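# Close a mailer box lid and lock its tabs

## Task

Shut the mailer box lid so every flap sits inside the walls and the front flap's locking tabs catch beneath the front wall's ledge. The box must stay roughly in its starting place and orientation, and no other object on the table may touch it. This counts only if it stays that way without the robot holding anything in place.

## Robot and tools

The robot is one arm with a two-finger parallel gripper. The fingers extend along the gripper's +x axis and close along its y axis. The reported end_effector_position is the point between the finger pads, about 3 to 4 cm short of the fingertips. Occasionally a held part may be pulled briefly by an outside force.

Frame: all poses use the scene frame. Its origin lies on the table surface beneath the arm's base, +z is up, and +y points left when facing along +x. Positions are in metres; orientations are quaternions written w first (qw, qx, qy, qz). The base may sit slightly tilted, and the printed hand position can be off, more so at long reach.

execute_actions(actions): actions is a list of actions run one after another. Each action is a list of up to 15 rows; each row lasts one control step of 1/30 s, and if fewer than 15 rows are given the final row repeats to fill the 15 steps. A row is 8 numbers: x, y, z (absolute target position of the gripper point, metres, scene frame), qw, qx, qy, qz (absolute target orientation, scene frame), then opening. Opening runs from -1 to 1: +1 is fully open (0.088 m), empty fingers touch near -0.80, and values below that close no further. Going from open to closed needs roughly 0.5 s. Any target lying more than 0.6 m from the gripper's position at the start of that action, measured along the gripper's own axes, gets the action refused; if the first action fails this test against the last reported state, or any action is malformed, nothing in the call runs. An empty list simply returns state and images. Repeat the wanted quaternion in every row to hold an orientation rather than copying a possibly drifted reported one.

Each control step clips the commanded pose to within 70 mm and 16 degrees of the measured pose, and the arm then follows that clipped pose (position wins over orientation if both cannot be met). Far targets therefore need several actions. The Hand target line shows what the controller is currently tracking.

move(target, speed, blocking): target is one 8-number row as above, an absolute pose plus opening. The gripper travels a straight path there, taking 0.5 to 10 s (longer paths are cut off at 10 s). speed is the path's top speed in m/s, 0.002 to 0.5, default 0.25; rotation is limited to twice that in rad/s. It rotates the shorter way. The path ignores obstacles, the real gripper lags and may overshoot the speed, especially with the arm stretched out. Faster contact hits harder; aiming farther beyond a contact presses harder. The opening is applied at the start. The result adds a move: line saying how it ended (done, off_target, moving, held, fault) and which limits acted (paced = pose was clipped; held = a check blocked some steps, after which the arm can jump faster), plus the distance from target. With blocking=false the result comes after 0.5 s while the arm continues; until a result shows the move ended, further moves and action rows are refused, so use wait or stop.

wait(seconds): 0 to 10 s, holds the last command and returns early if a running move finishes. stop(): brakes a running move; it needs stopping distance, and the fingers keep moving. zoom_image(camera, region): region is [x0, y0, x1, y1] pixels of that camera's last image, at most 504 by 504; cameras are cam_head_left, cam_head_right, cam_high, cam_low, cam_wrist, each 672x504. show_instructions() shows the reference images. finished_scene(scene) ends the numbered scene irreversibly after the robot holds its last command, and reports success; replying without any tool call ends everything.

Result lines: the state gives gripper pose and velocities. Joint positions and velocities list waist, shoulder, elbow, wrist pitch, wrist yaw, wrist roll, then the finger-pad gap in metres. Ranges (rad): waist -3.054 to 3.054, shoulder 0.000 to 3.142, elbow 0.000 to 2.356, wrist pitch -1.571 to 1.571, wrist yaw -1.571 to 1.571, wrist roll -3.142 to 3.142. grip_measured uses the opening scale; it may be off by about 1 mm, and reads up to 0.061 narrow when squeezing hard. To hold something, command about 0.07 below grip_measured. Parts under 3 mm thick get reduced force. grip_effort_n is the gripper motor's effort (negative closes), not a pad force, and keeps some residual value at rest. External joint torques estimate outside push on each joint, including friction and held weight. Action calls also list positions at some steps, with HELD where a row was held back. A pose unreachable line means the clearance check (which treats the base mount as arm) altered or blocked the command.

Cautions: joint friction can leave the gripper short or slightly tilted, so check pose after each move and correct. If contact torque reaches a joint's load limit (waist 17, shoulder 21.1, elbow 21, wrist pitch 5.55, wrist yaw 5.53, wrist roll 5.19 N m) the arm freezes for 10 s and the rest of the call is dropped. Holding loads heats motors: MOTOR HOT appears from 50 °C, and at 95 °C an OVER-TEMPERATURE FAULT holds the arm and may cut power. The robot keeps its last command while you are thinking. Avoid drops, slips, slams, hard impacts and strong pushes, and never knock anything off the table.

Each tool is called by a JSON object that holds its "api" and its "payload", one argument or row to a line.

Reference images:

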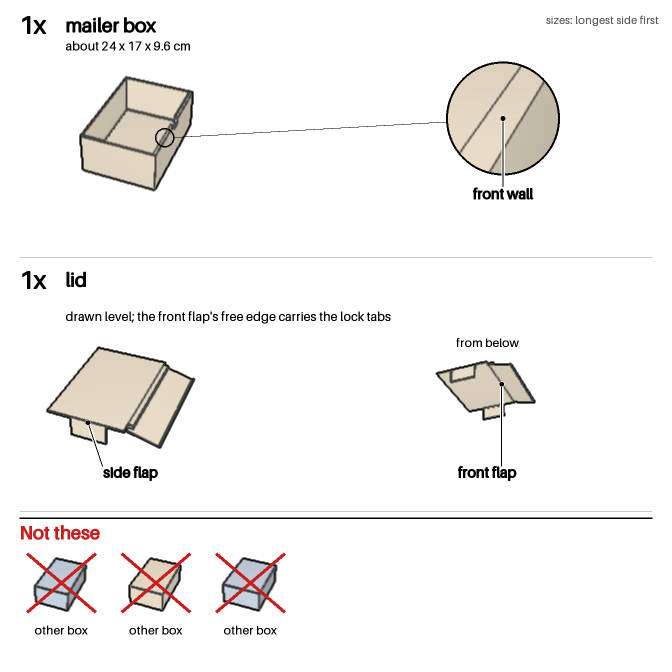

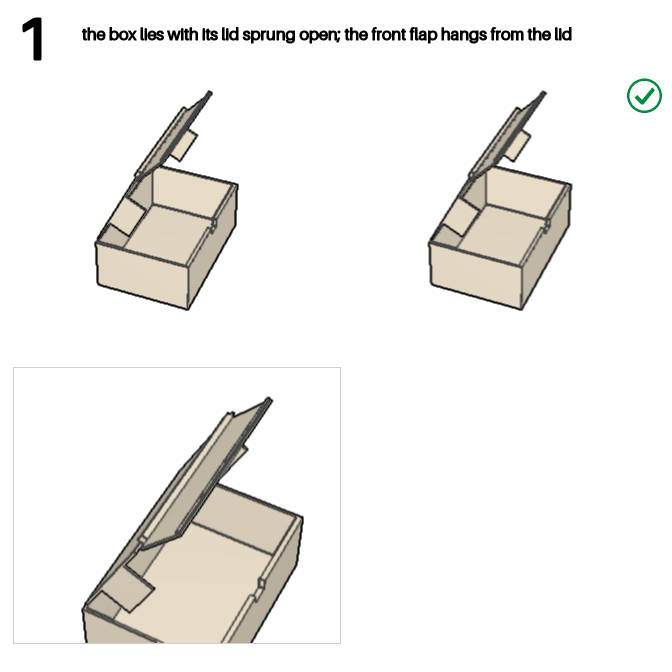

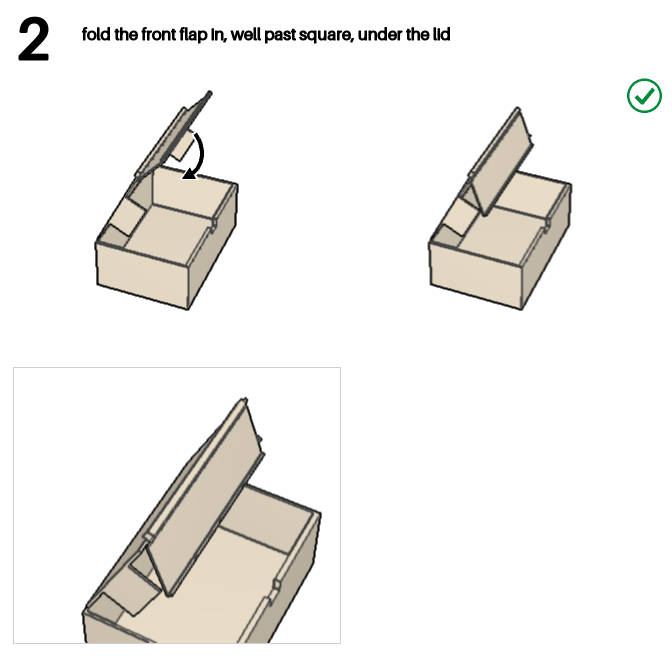

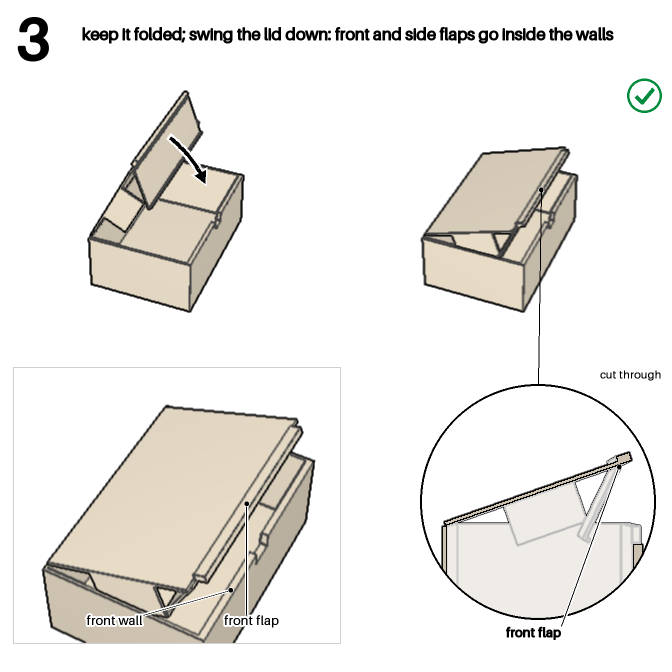

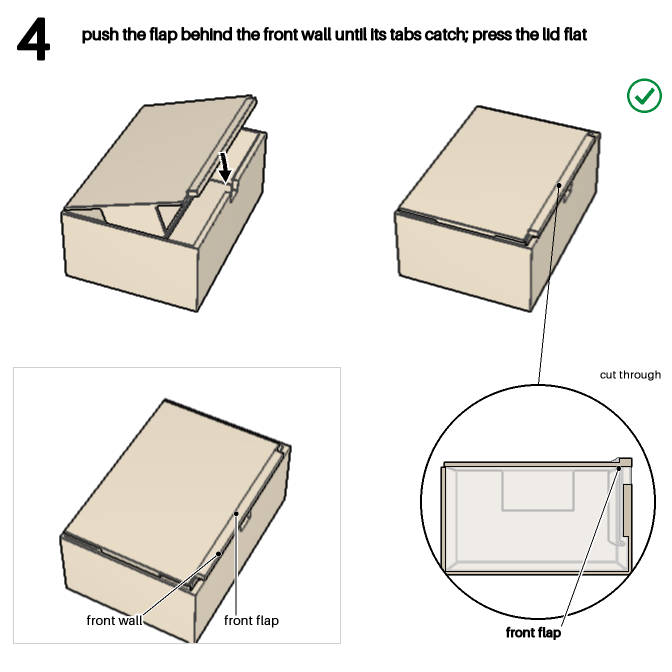

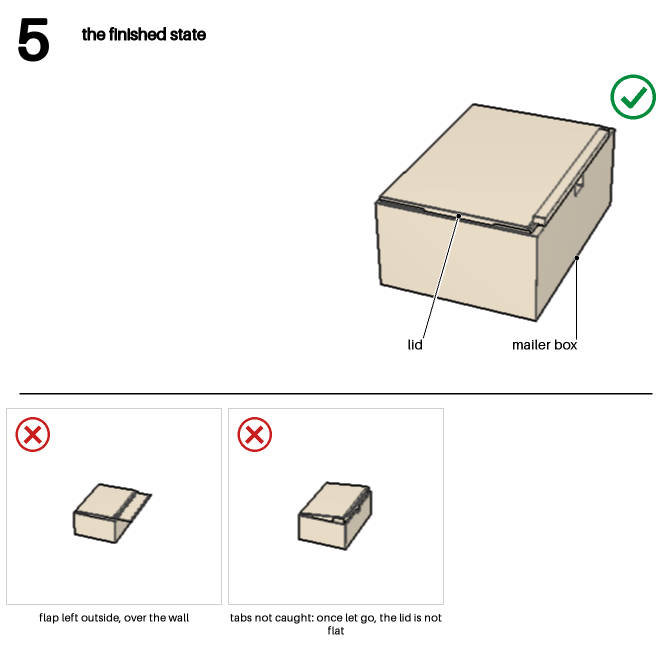

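## Session

{"api": "execute_actions", "payload": {
  "actions": []
}}

Scene clock: 0.00 s.
end_effector_position=(+0.4053, -0.1897, +0.2418) grip_measured=+0.133 grip_effort_n=n/a end_effector_quat_wxyz=(+0.899, +0.413, +0.142, +0.008) end_effector_velocity=(-0.000, -0.001, +0.001) end_effector_angular_velocity=(+0.007, -0.007, -0.004)
Joint positions: [-0.024  0.824  0.667  0.25  -0.011 -0.022  0.046]
Joint velocities: [-0.002 -0.002 -0.002  0.007 -0.007  0.007 -0.   ]
Joint torques (N m, as the arm reports them, + toward a larger angle): no reading
External joint torques (N m, as the arm's controller estimates them; a push from outside toward a larger angle lowers the number): no reading
Motor temperatures (°C, as the motors report them): [26 25 27 26 24 26]
Heat: hottest elbow 27 °C (+0.0 °C/min).
Hand target: +0.405, -0.190, +0.242; +0.899, +0.413, +0.142, +0.008

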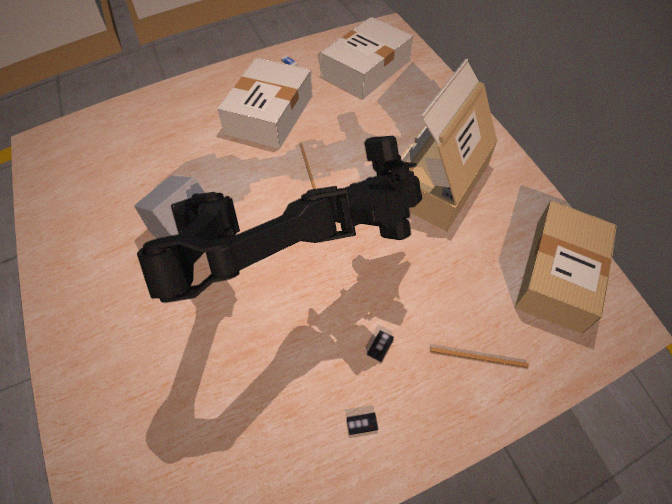

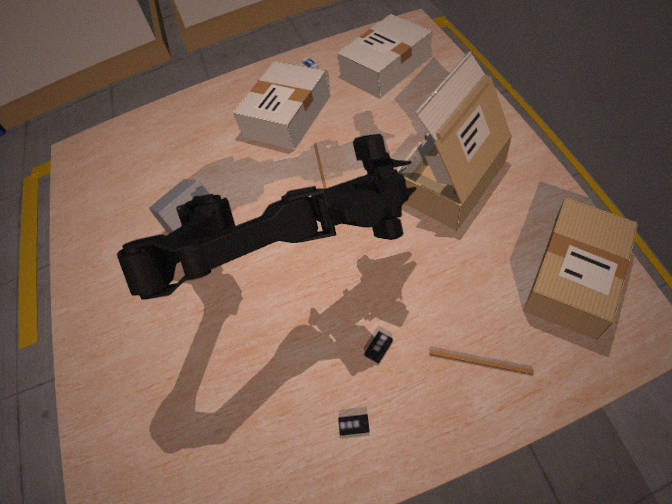

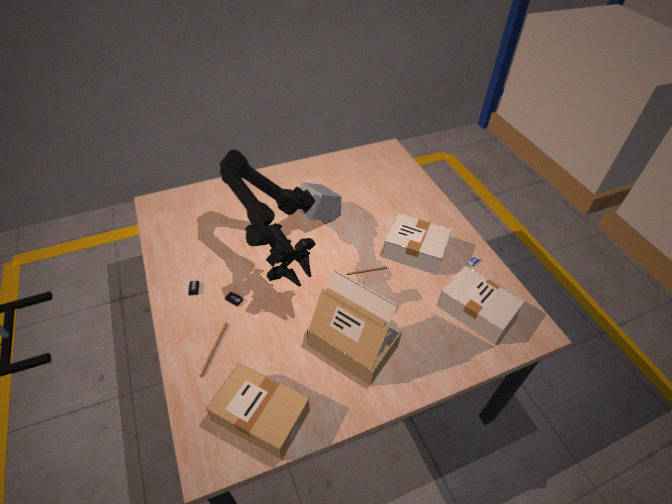

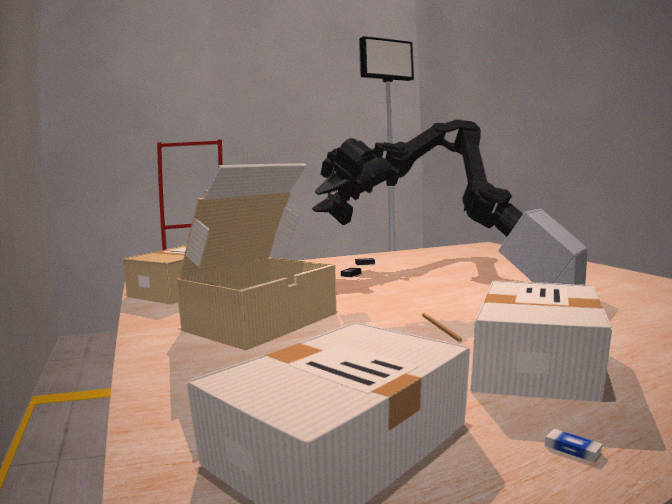

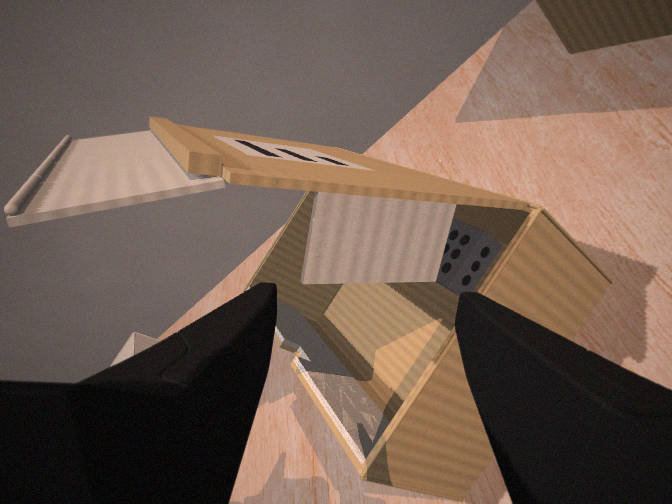

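{"api": "move", "payload": {
  "target": [0.36,-0.22,0.25,0.94,0,0,0.342,1]
}}

Scene clock: 10.40 s.
end_effector_position=(+0.3587, -0.2194, +0.2522) grip_measured=+0.996 grip_effort_n=17.4 end_effector_quat_wxyz=(+0.941, -0.001, -0.001, +0.339) end_effector_velocity=(-0.003, +0.001, -0.001) end_effector_angular_velocity=(-0.002, +0.003, +0.022)
Joint positions: [-0.631  0.942  1.086 -0.614 -1.102 -1.37   0.088]
Joint velocities: [-0.007  0.012  0.022 -0.066 -0.007 -0.051 -0.   ]
Joint torques (N m, as the arm reports them, + toward a larger angle): [ 1.31 -4.47  6.44  0.22 -0.95 -0.15]
External joint torques (N m, as the arm's controller estimates them; a push from outside toward a larger angle lowers the number): [-0.23  2.    1.67 -0.14 -0.23 -0.16]
Motor temperatures (°C, as the motors report them): [27 25 28 26 25 26]
Heat: hottest elbow 28 °C (+5.8 °C/min).
Hand target: +0.360, -0.220, +0.250; +0.940, +0.001, -0.001, +0.341
Off the commanded pose: 0.003 m, 0 deg.
move: done

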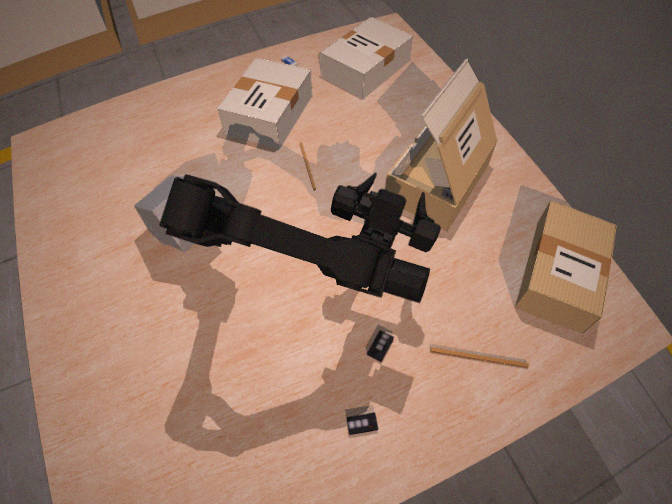

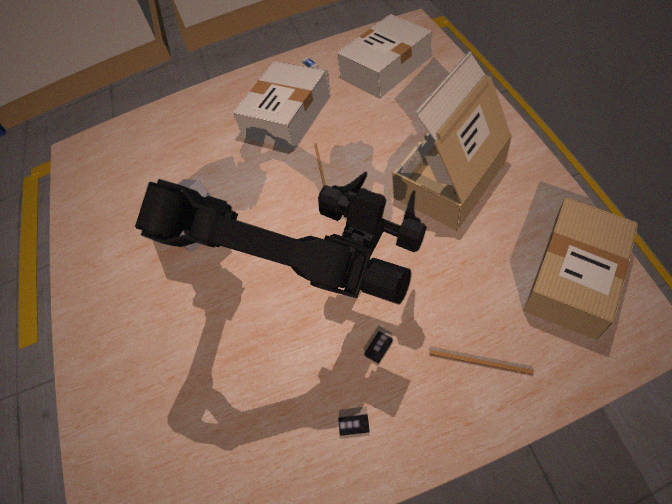

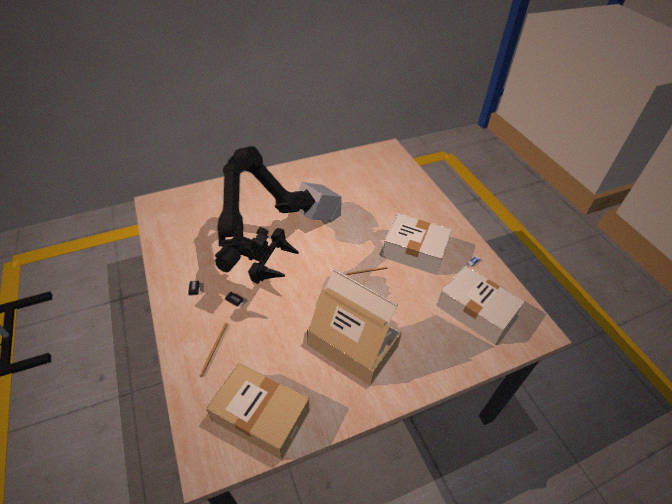

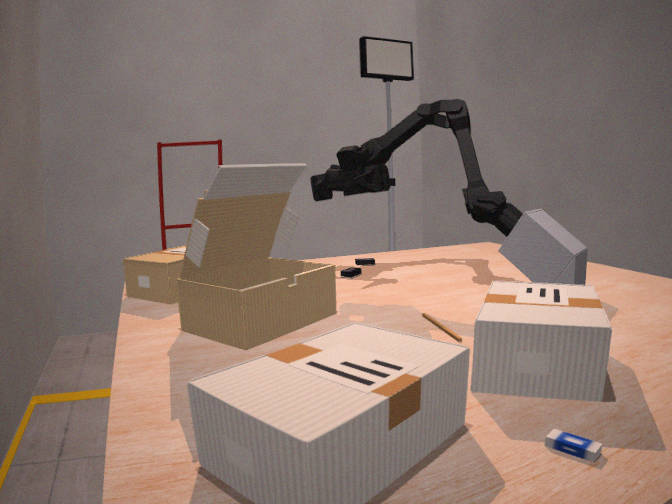

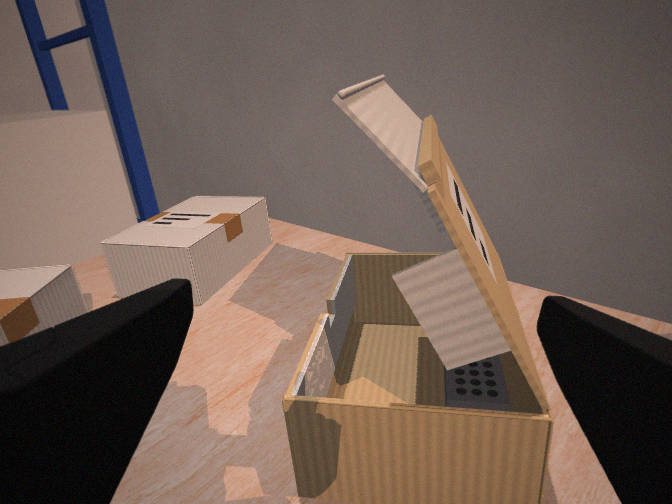

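{"api": "move", "payload": {
  "target": [0.46,-0.201,0.275,0.871,0.406,0.117,0.25,0.6]
}}

{"api": "move", "payload": {
  "target": [0.527,-0.159,0.275,0.871,0.406,0.117,0.25,0.6],
  "speed": 0.1
}}

Scene clock: 35.57 s.
end_effector_position=(+0.4571, -0.2012, +0.2759) grip_measured=+0.602 grip_effort_n=-10.5 end_effector_quat_wxyz=(+0.872, +0.404, +0.115, +0.252) end_effector_velocity=(+0.000, +0.004, +0.001) end_effector_angular_velocity=(+0.016, +0.001, +0.016)
Joint positions: [-0.214  1.117  1.147 -0.156 -0.65  -0.164  0.069]
Joint velocities: [ 0.007  0.007  0.002 -0.007 -0.007  0.007 -0.   ]
Joint torques (N m, as the arm reports them, + toward a larger angle): [ 3.44 -3.98  6.34  1.11 -0.51  0.11]
External joint torques (N m, as the arm's controller estimates them; a push from outside toward a larger angle lowers the number): [0.28 1.9  1.64 0.18 0.15 0.15]
Motor temperatures (°C, as the motors report them): [27 28 29 26 25 26]
Heat: hottest elbow 29 °C (+3.4 °C/min).
Hand target: +0.460, -0.201, +0.275; +0.871, +0.406, +0.118, +0.250
Off the commanded pose: 0.003 m, 0 deg.
move: done

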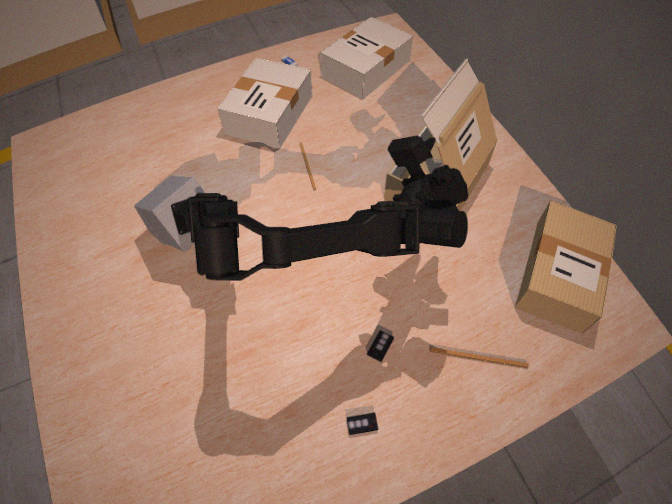

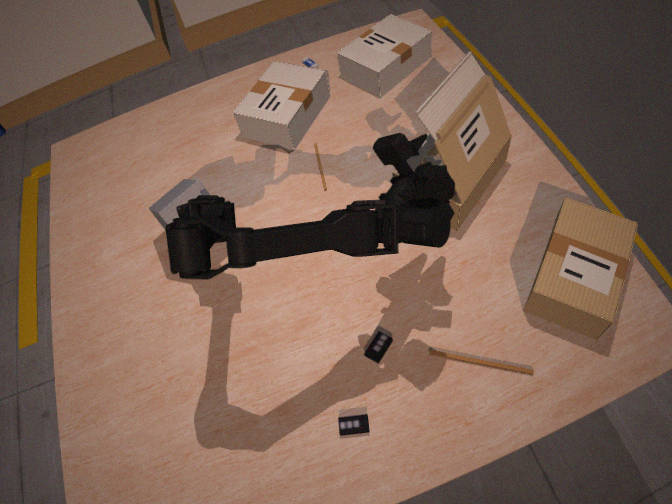

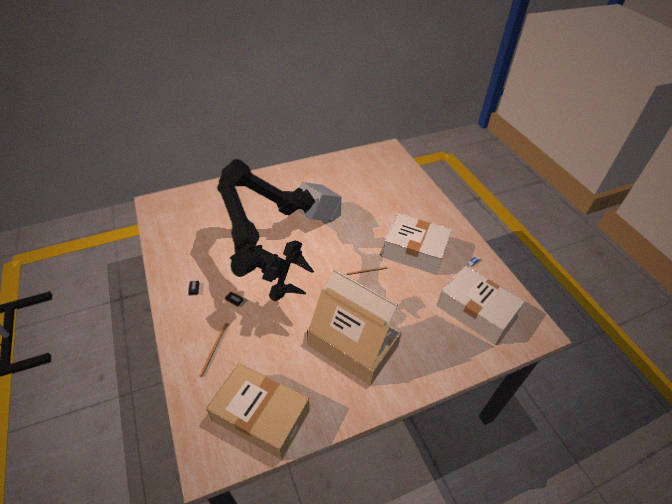

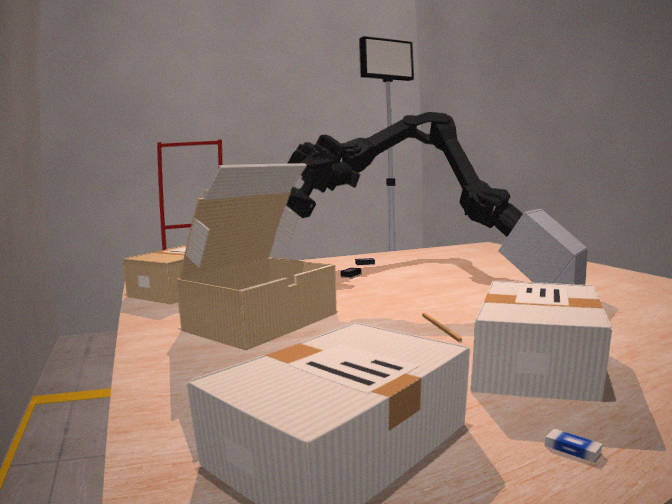

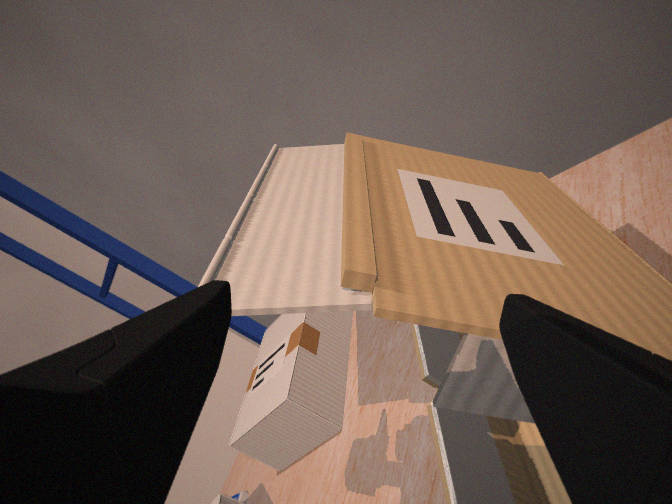

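Scene clock: 36.90 s.
end_effector_position=(+0.5242, -0.1606, +0.2767) grip_measured=+0.602 grip_effort_n=-10.9 end_effector_quat_wxyz=(+0.872, +0.404, +0.114, +0.251) end_effector_velocity=(-0.002, +0.006, -0.002) end_effector_angular_velocity=(+0.006, -0.000, +0.030)
Joint positions: [-0.045  1.358  1.272 -0.024 -0.482 -0.138  0.069]
Joint velocities: [-0.002  0.007  0.002 -0.022 -0.022 -0.007 -0.   ]
Joint torques (N m, as the arm reports them, + toward a larger angle): [ 5.18 -4.04  6.1   1.2  -0.5   0.11]
External joint torques (N m, as the arm's controller estimates them; a push from outside toward a larger angle lowers the number): [0.41 1.86 1.75 0.24 0.13 0.15]
Motor temperatures (°C, as the motors report them): [27 28 29 26 25 26]
Heat: hottest elbow 29 °C (+3.3 °C/min).
Hand target: +0.527, -0.159, +0.275; +0.871, +0.406, +0.117, +0.250
Off the commanded pose: 0.004 m, 0 deg.
move: done

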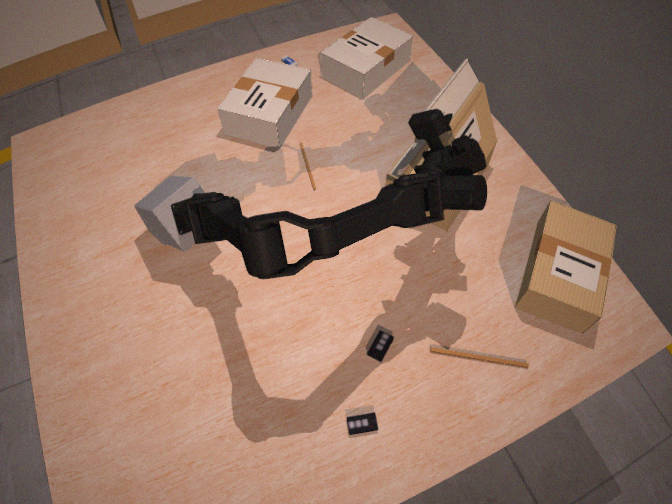

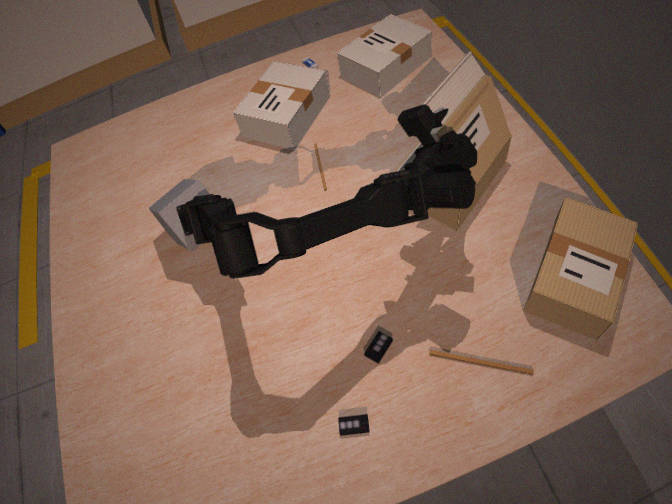

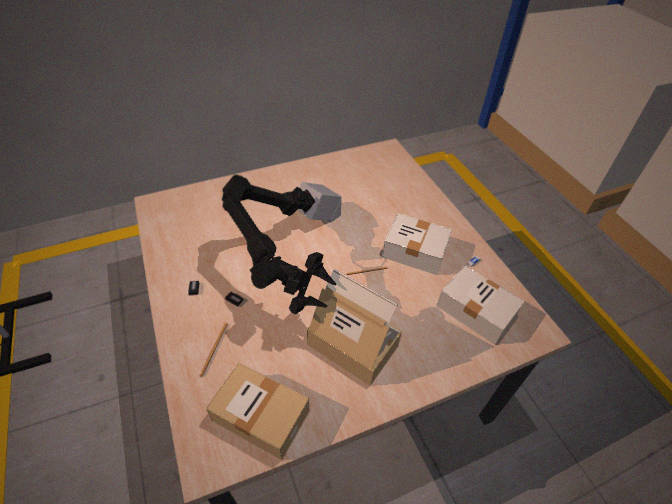

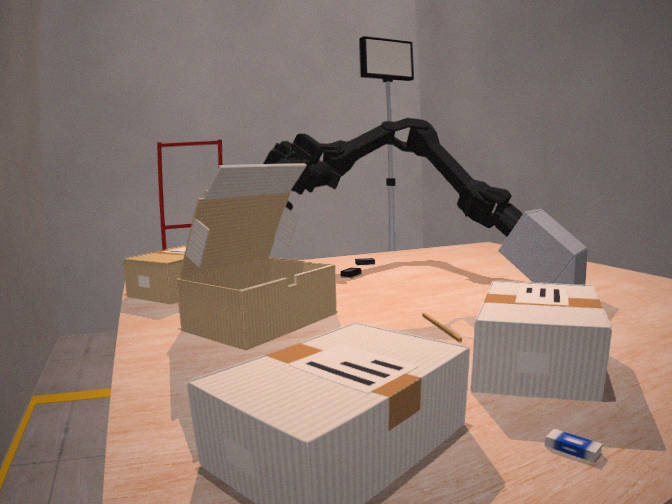

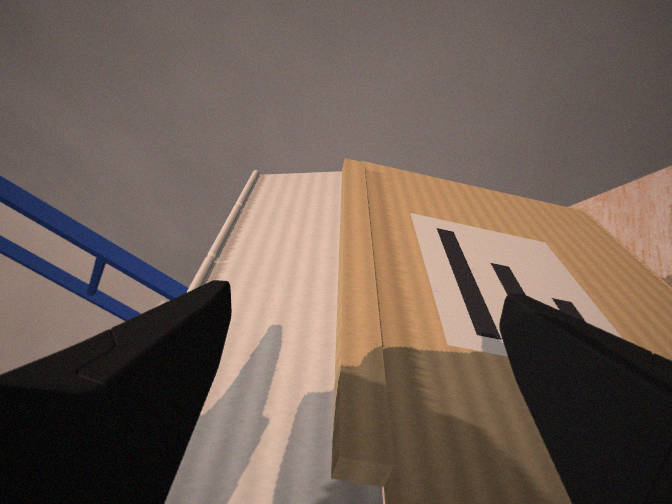

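{"api": "move", "payload": {
  "target": [0.516,-0.137,0.25,0.957,0.084,0.024,0.275,0.6],
  "speed": 0.15
}}

Scene clock: 42.33 s.
end_effector_position=(+0.5166, -0.1411, +0.2549) grip_measured=+0.602 grip_effort_n=-10.9 end_effector_quat_wxyz=(+0.959, +0.085, +0.021, +0.271) end_effector_velocity=(-0.001, -0.000, -0.002) end_effector_angular_velocity=(-0.022, +0.000, -0.000)
Joint positions: [-0.061  1.359  1.147  0.111 -0.495 -0.828  0.069]
Joint velocities: [-0.002 -0.002 -0.002 -0.007  0.007 -0.022 -0.   ]
Joint torques (N m, as the arm reports them, + toward a larger angle): [ 4.81 -4.28  4.04  1.13 -0.83 -0.15]
External joint torques (N m, as the arm's controller estimates them; a push from outside toward a larger angle lowers the number): [ 0.    1.51 -0.14  0.19 -0.2  -0.14]
Motor temperatures (°C, as the motors report them): [27 28 30 26 25 26]
Heat: hottest elbow 30 °C (+4.3 °C/min).
Hand target: +0.516, -0.137, +0.250; +0.957, +0.084, +0.024, +0.275
Off the commanded pose: 0.006 m, 1 deg.
move: done

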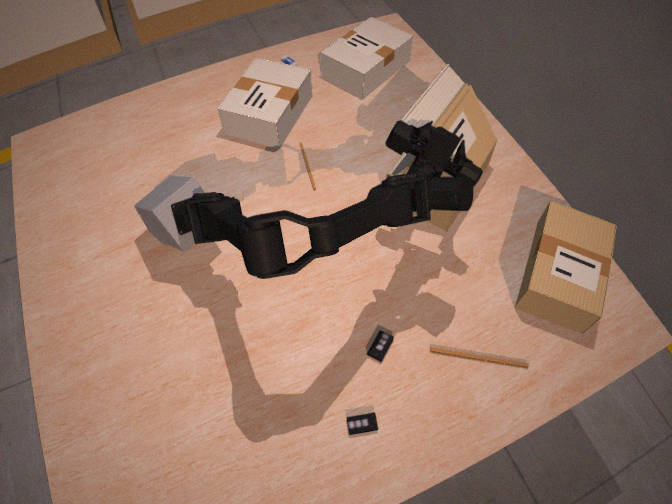

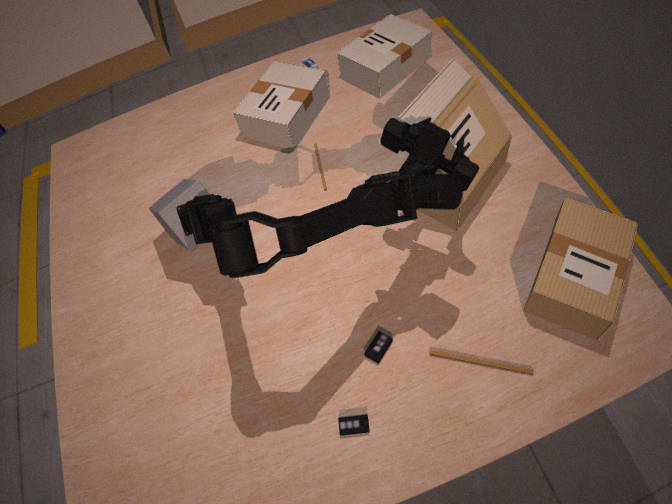

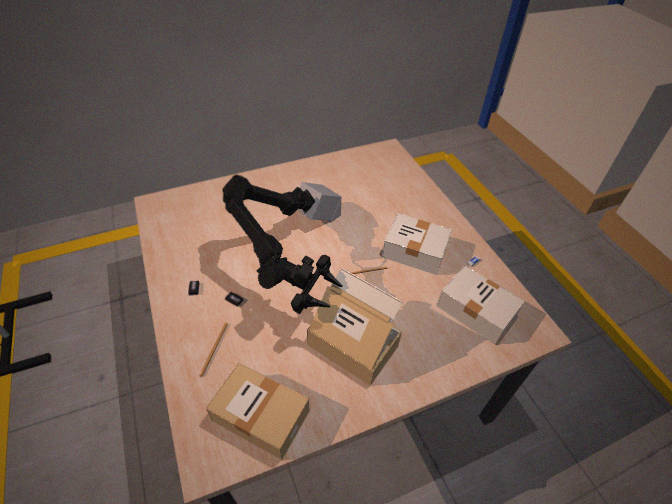

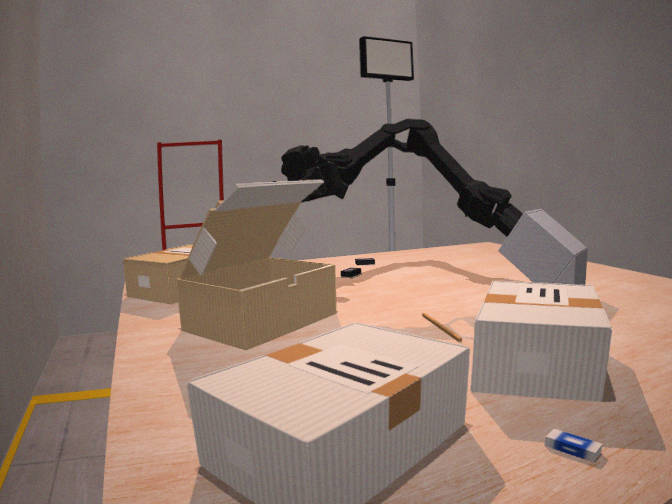

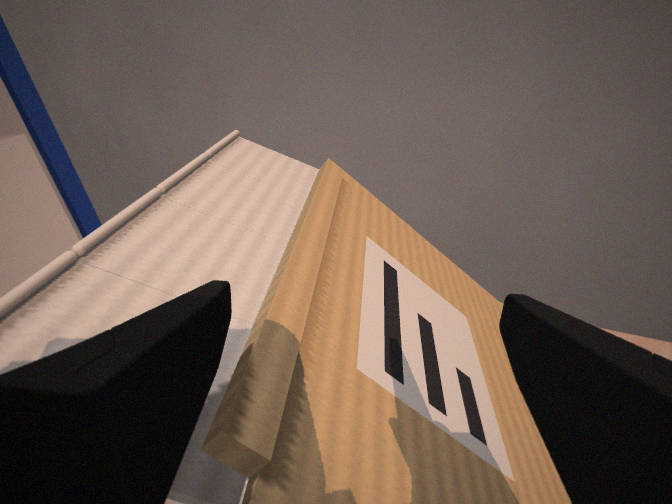

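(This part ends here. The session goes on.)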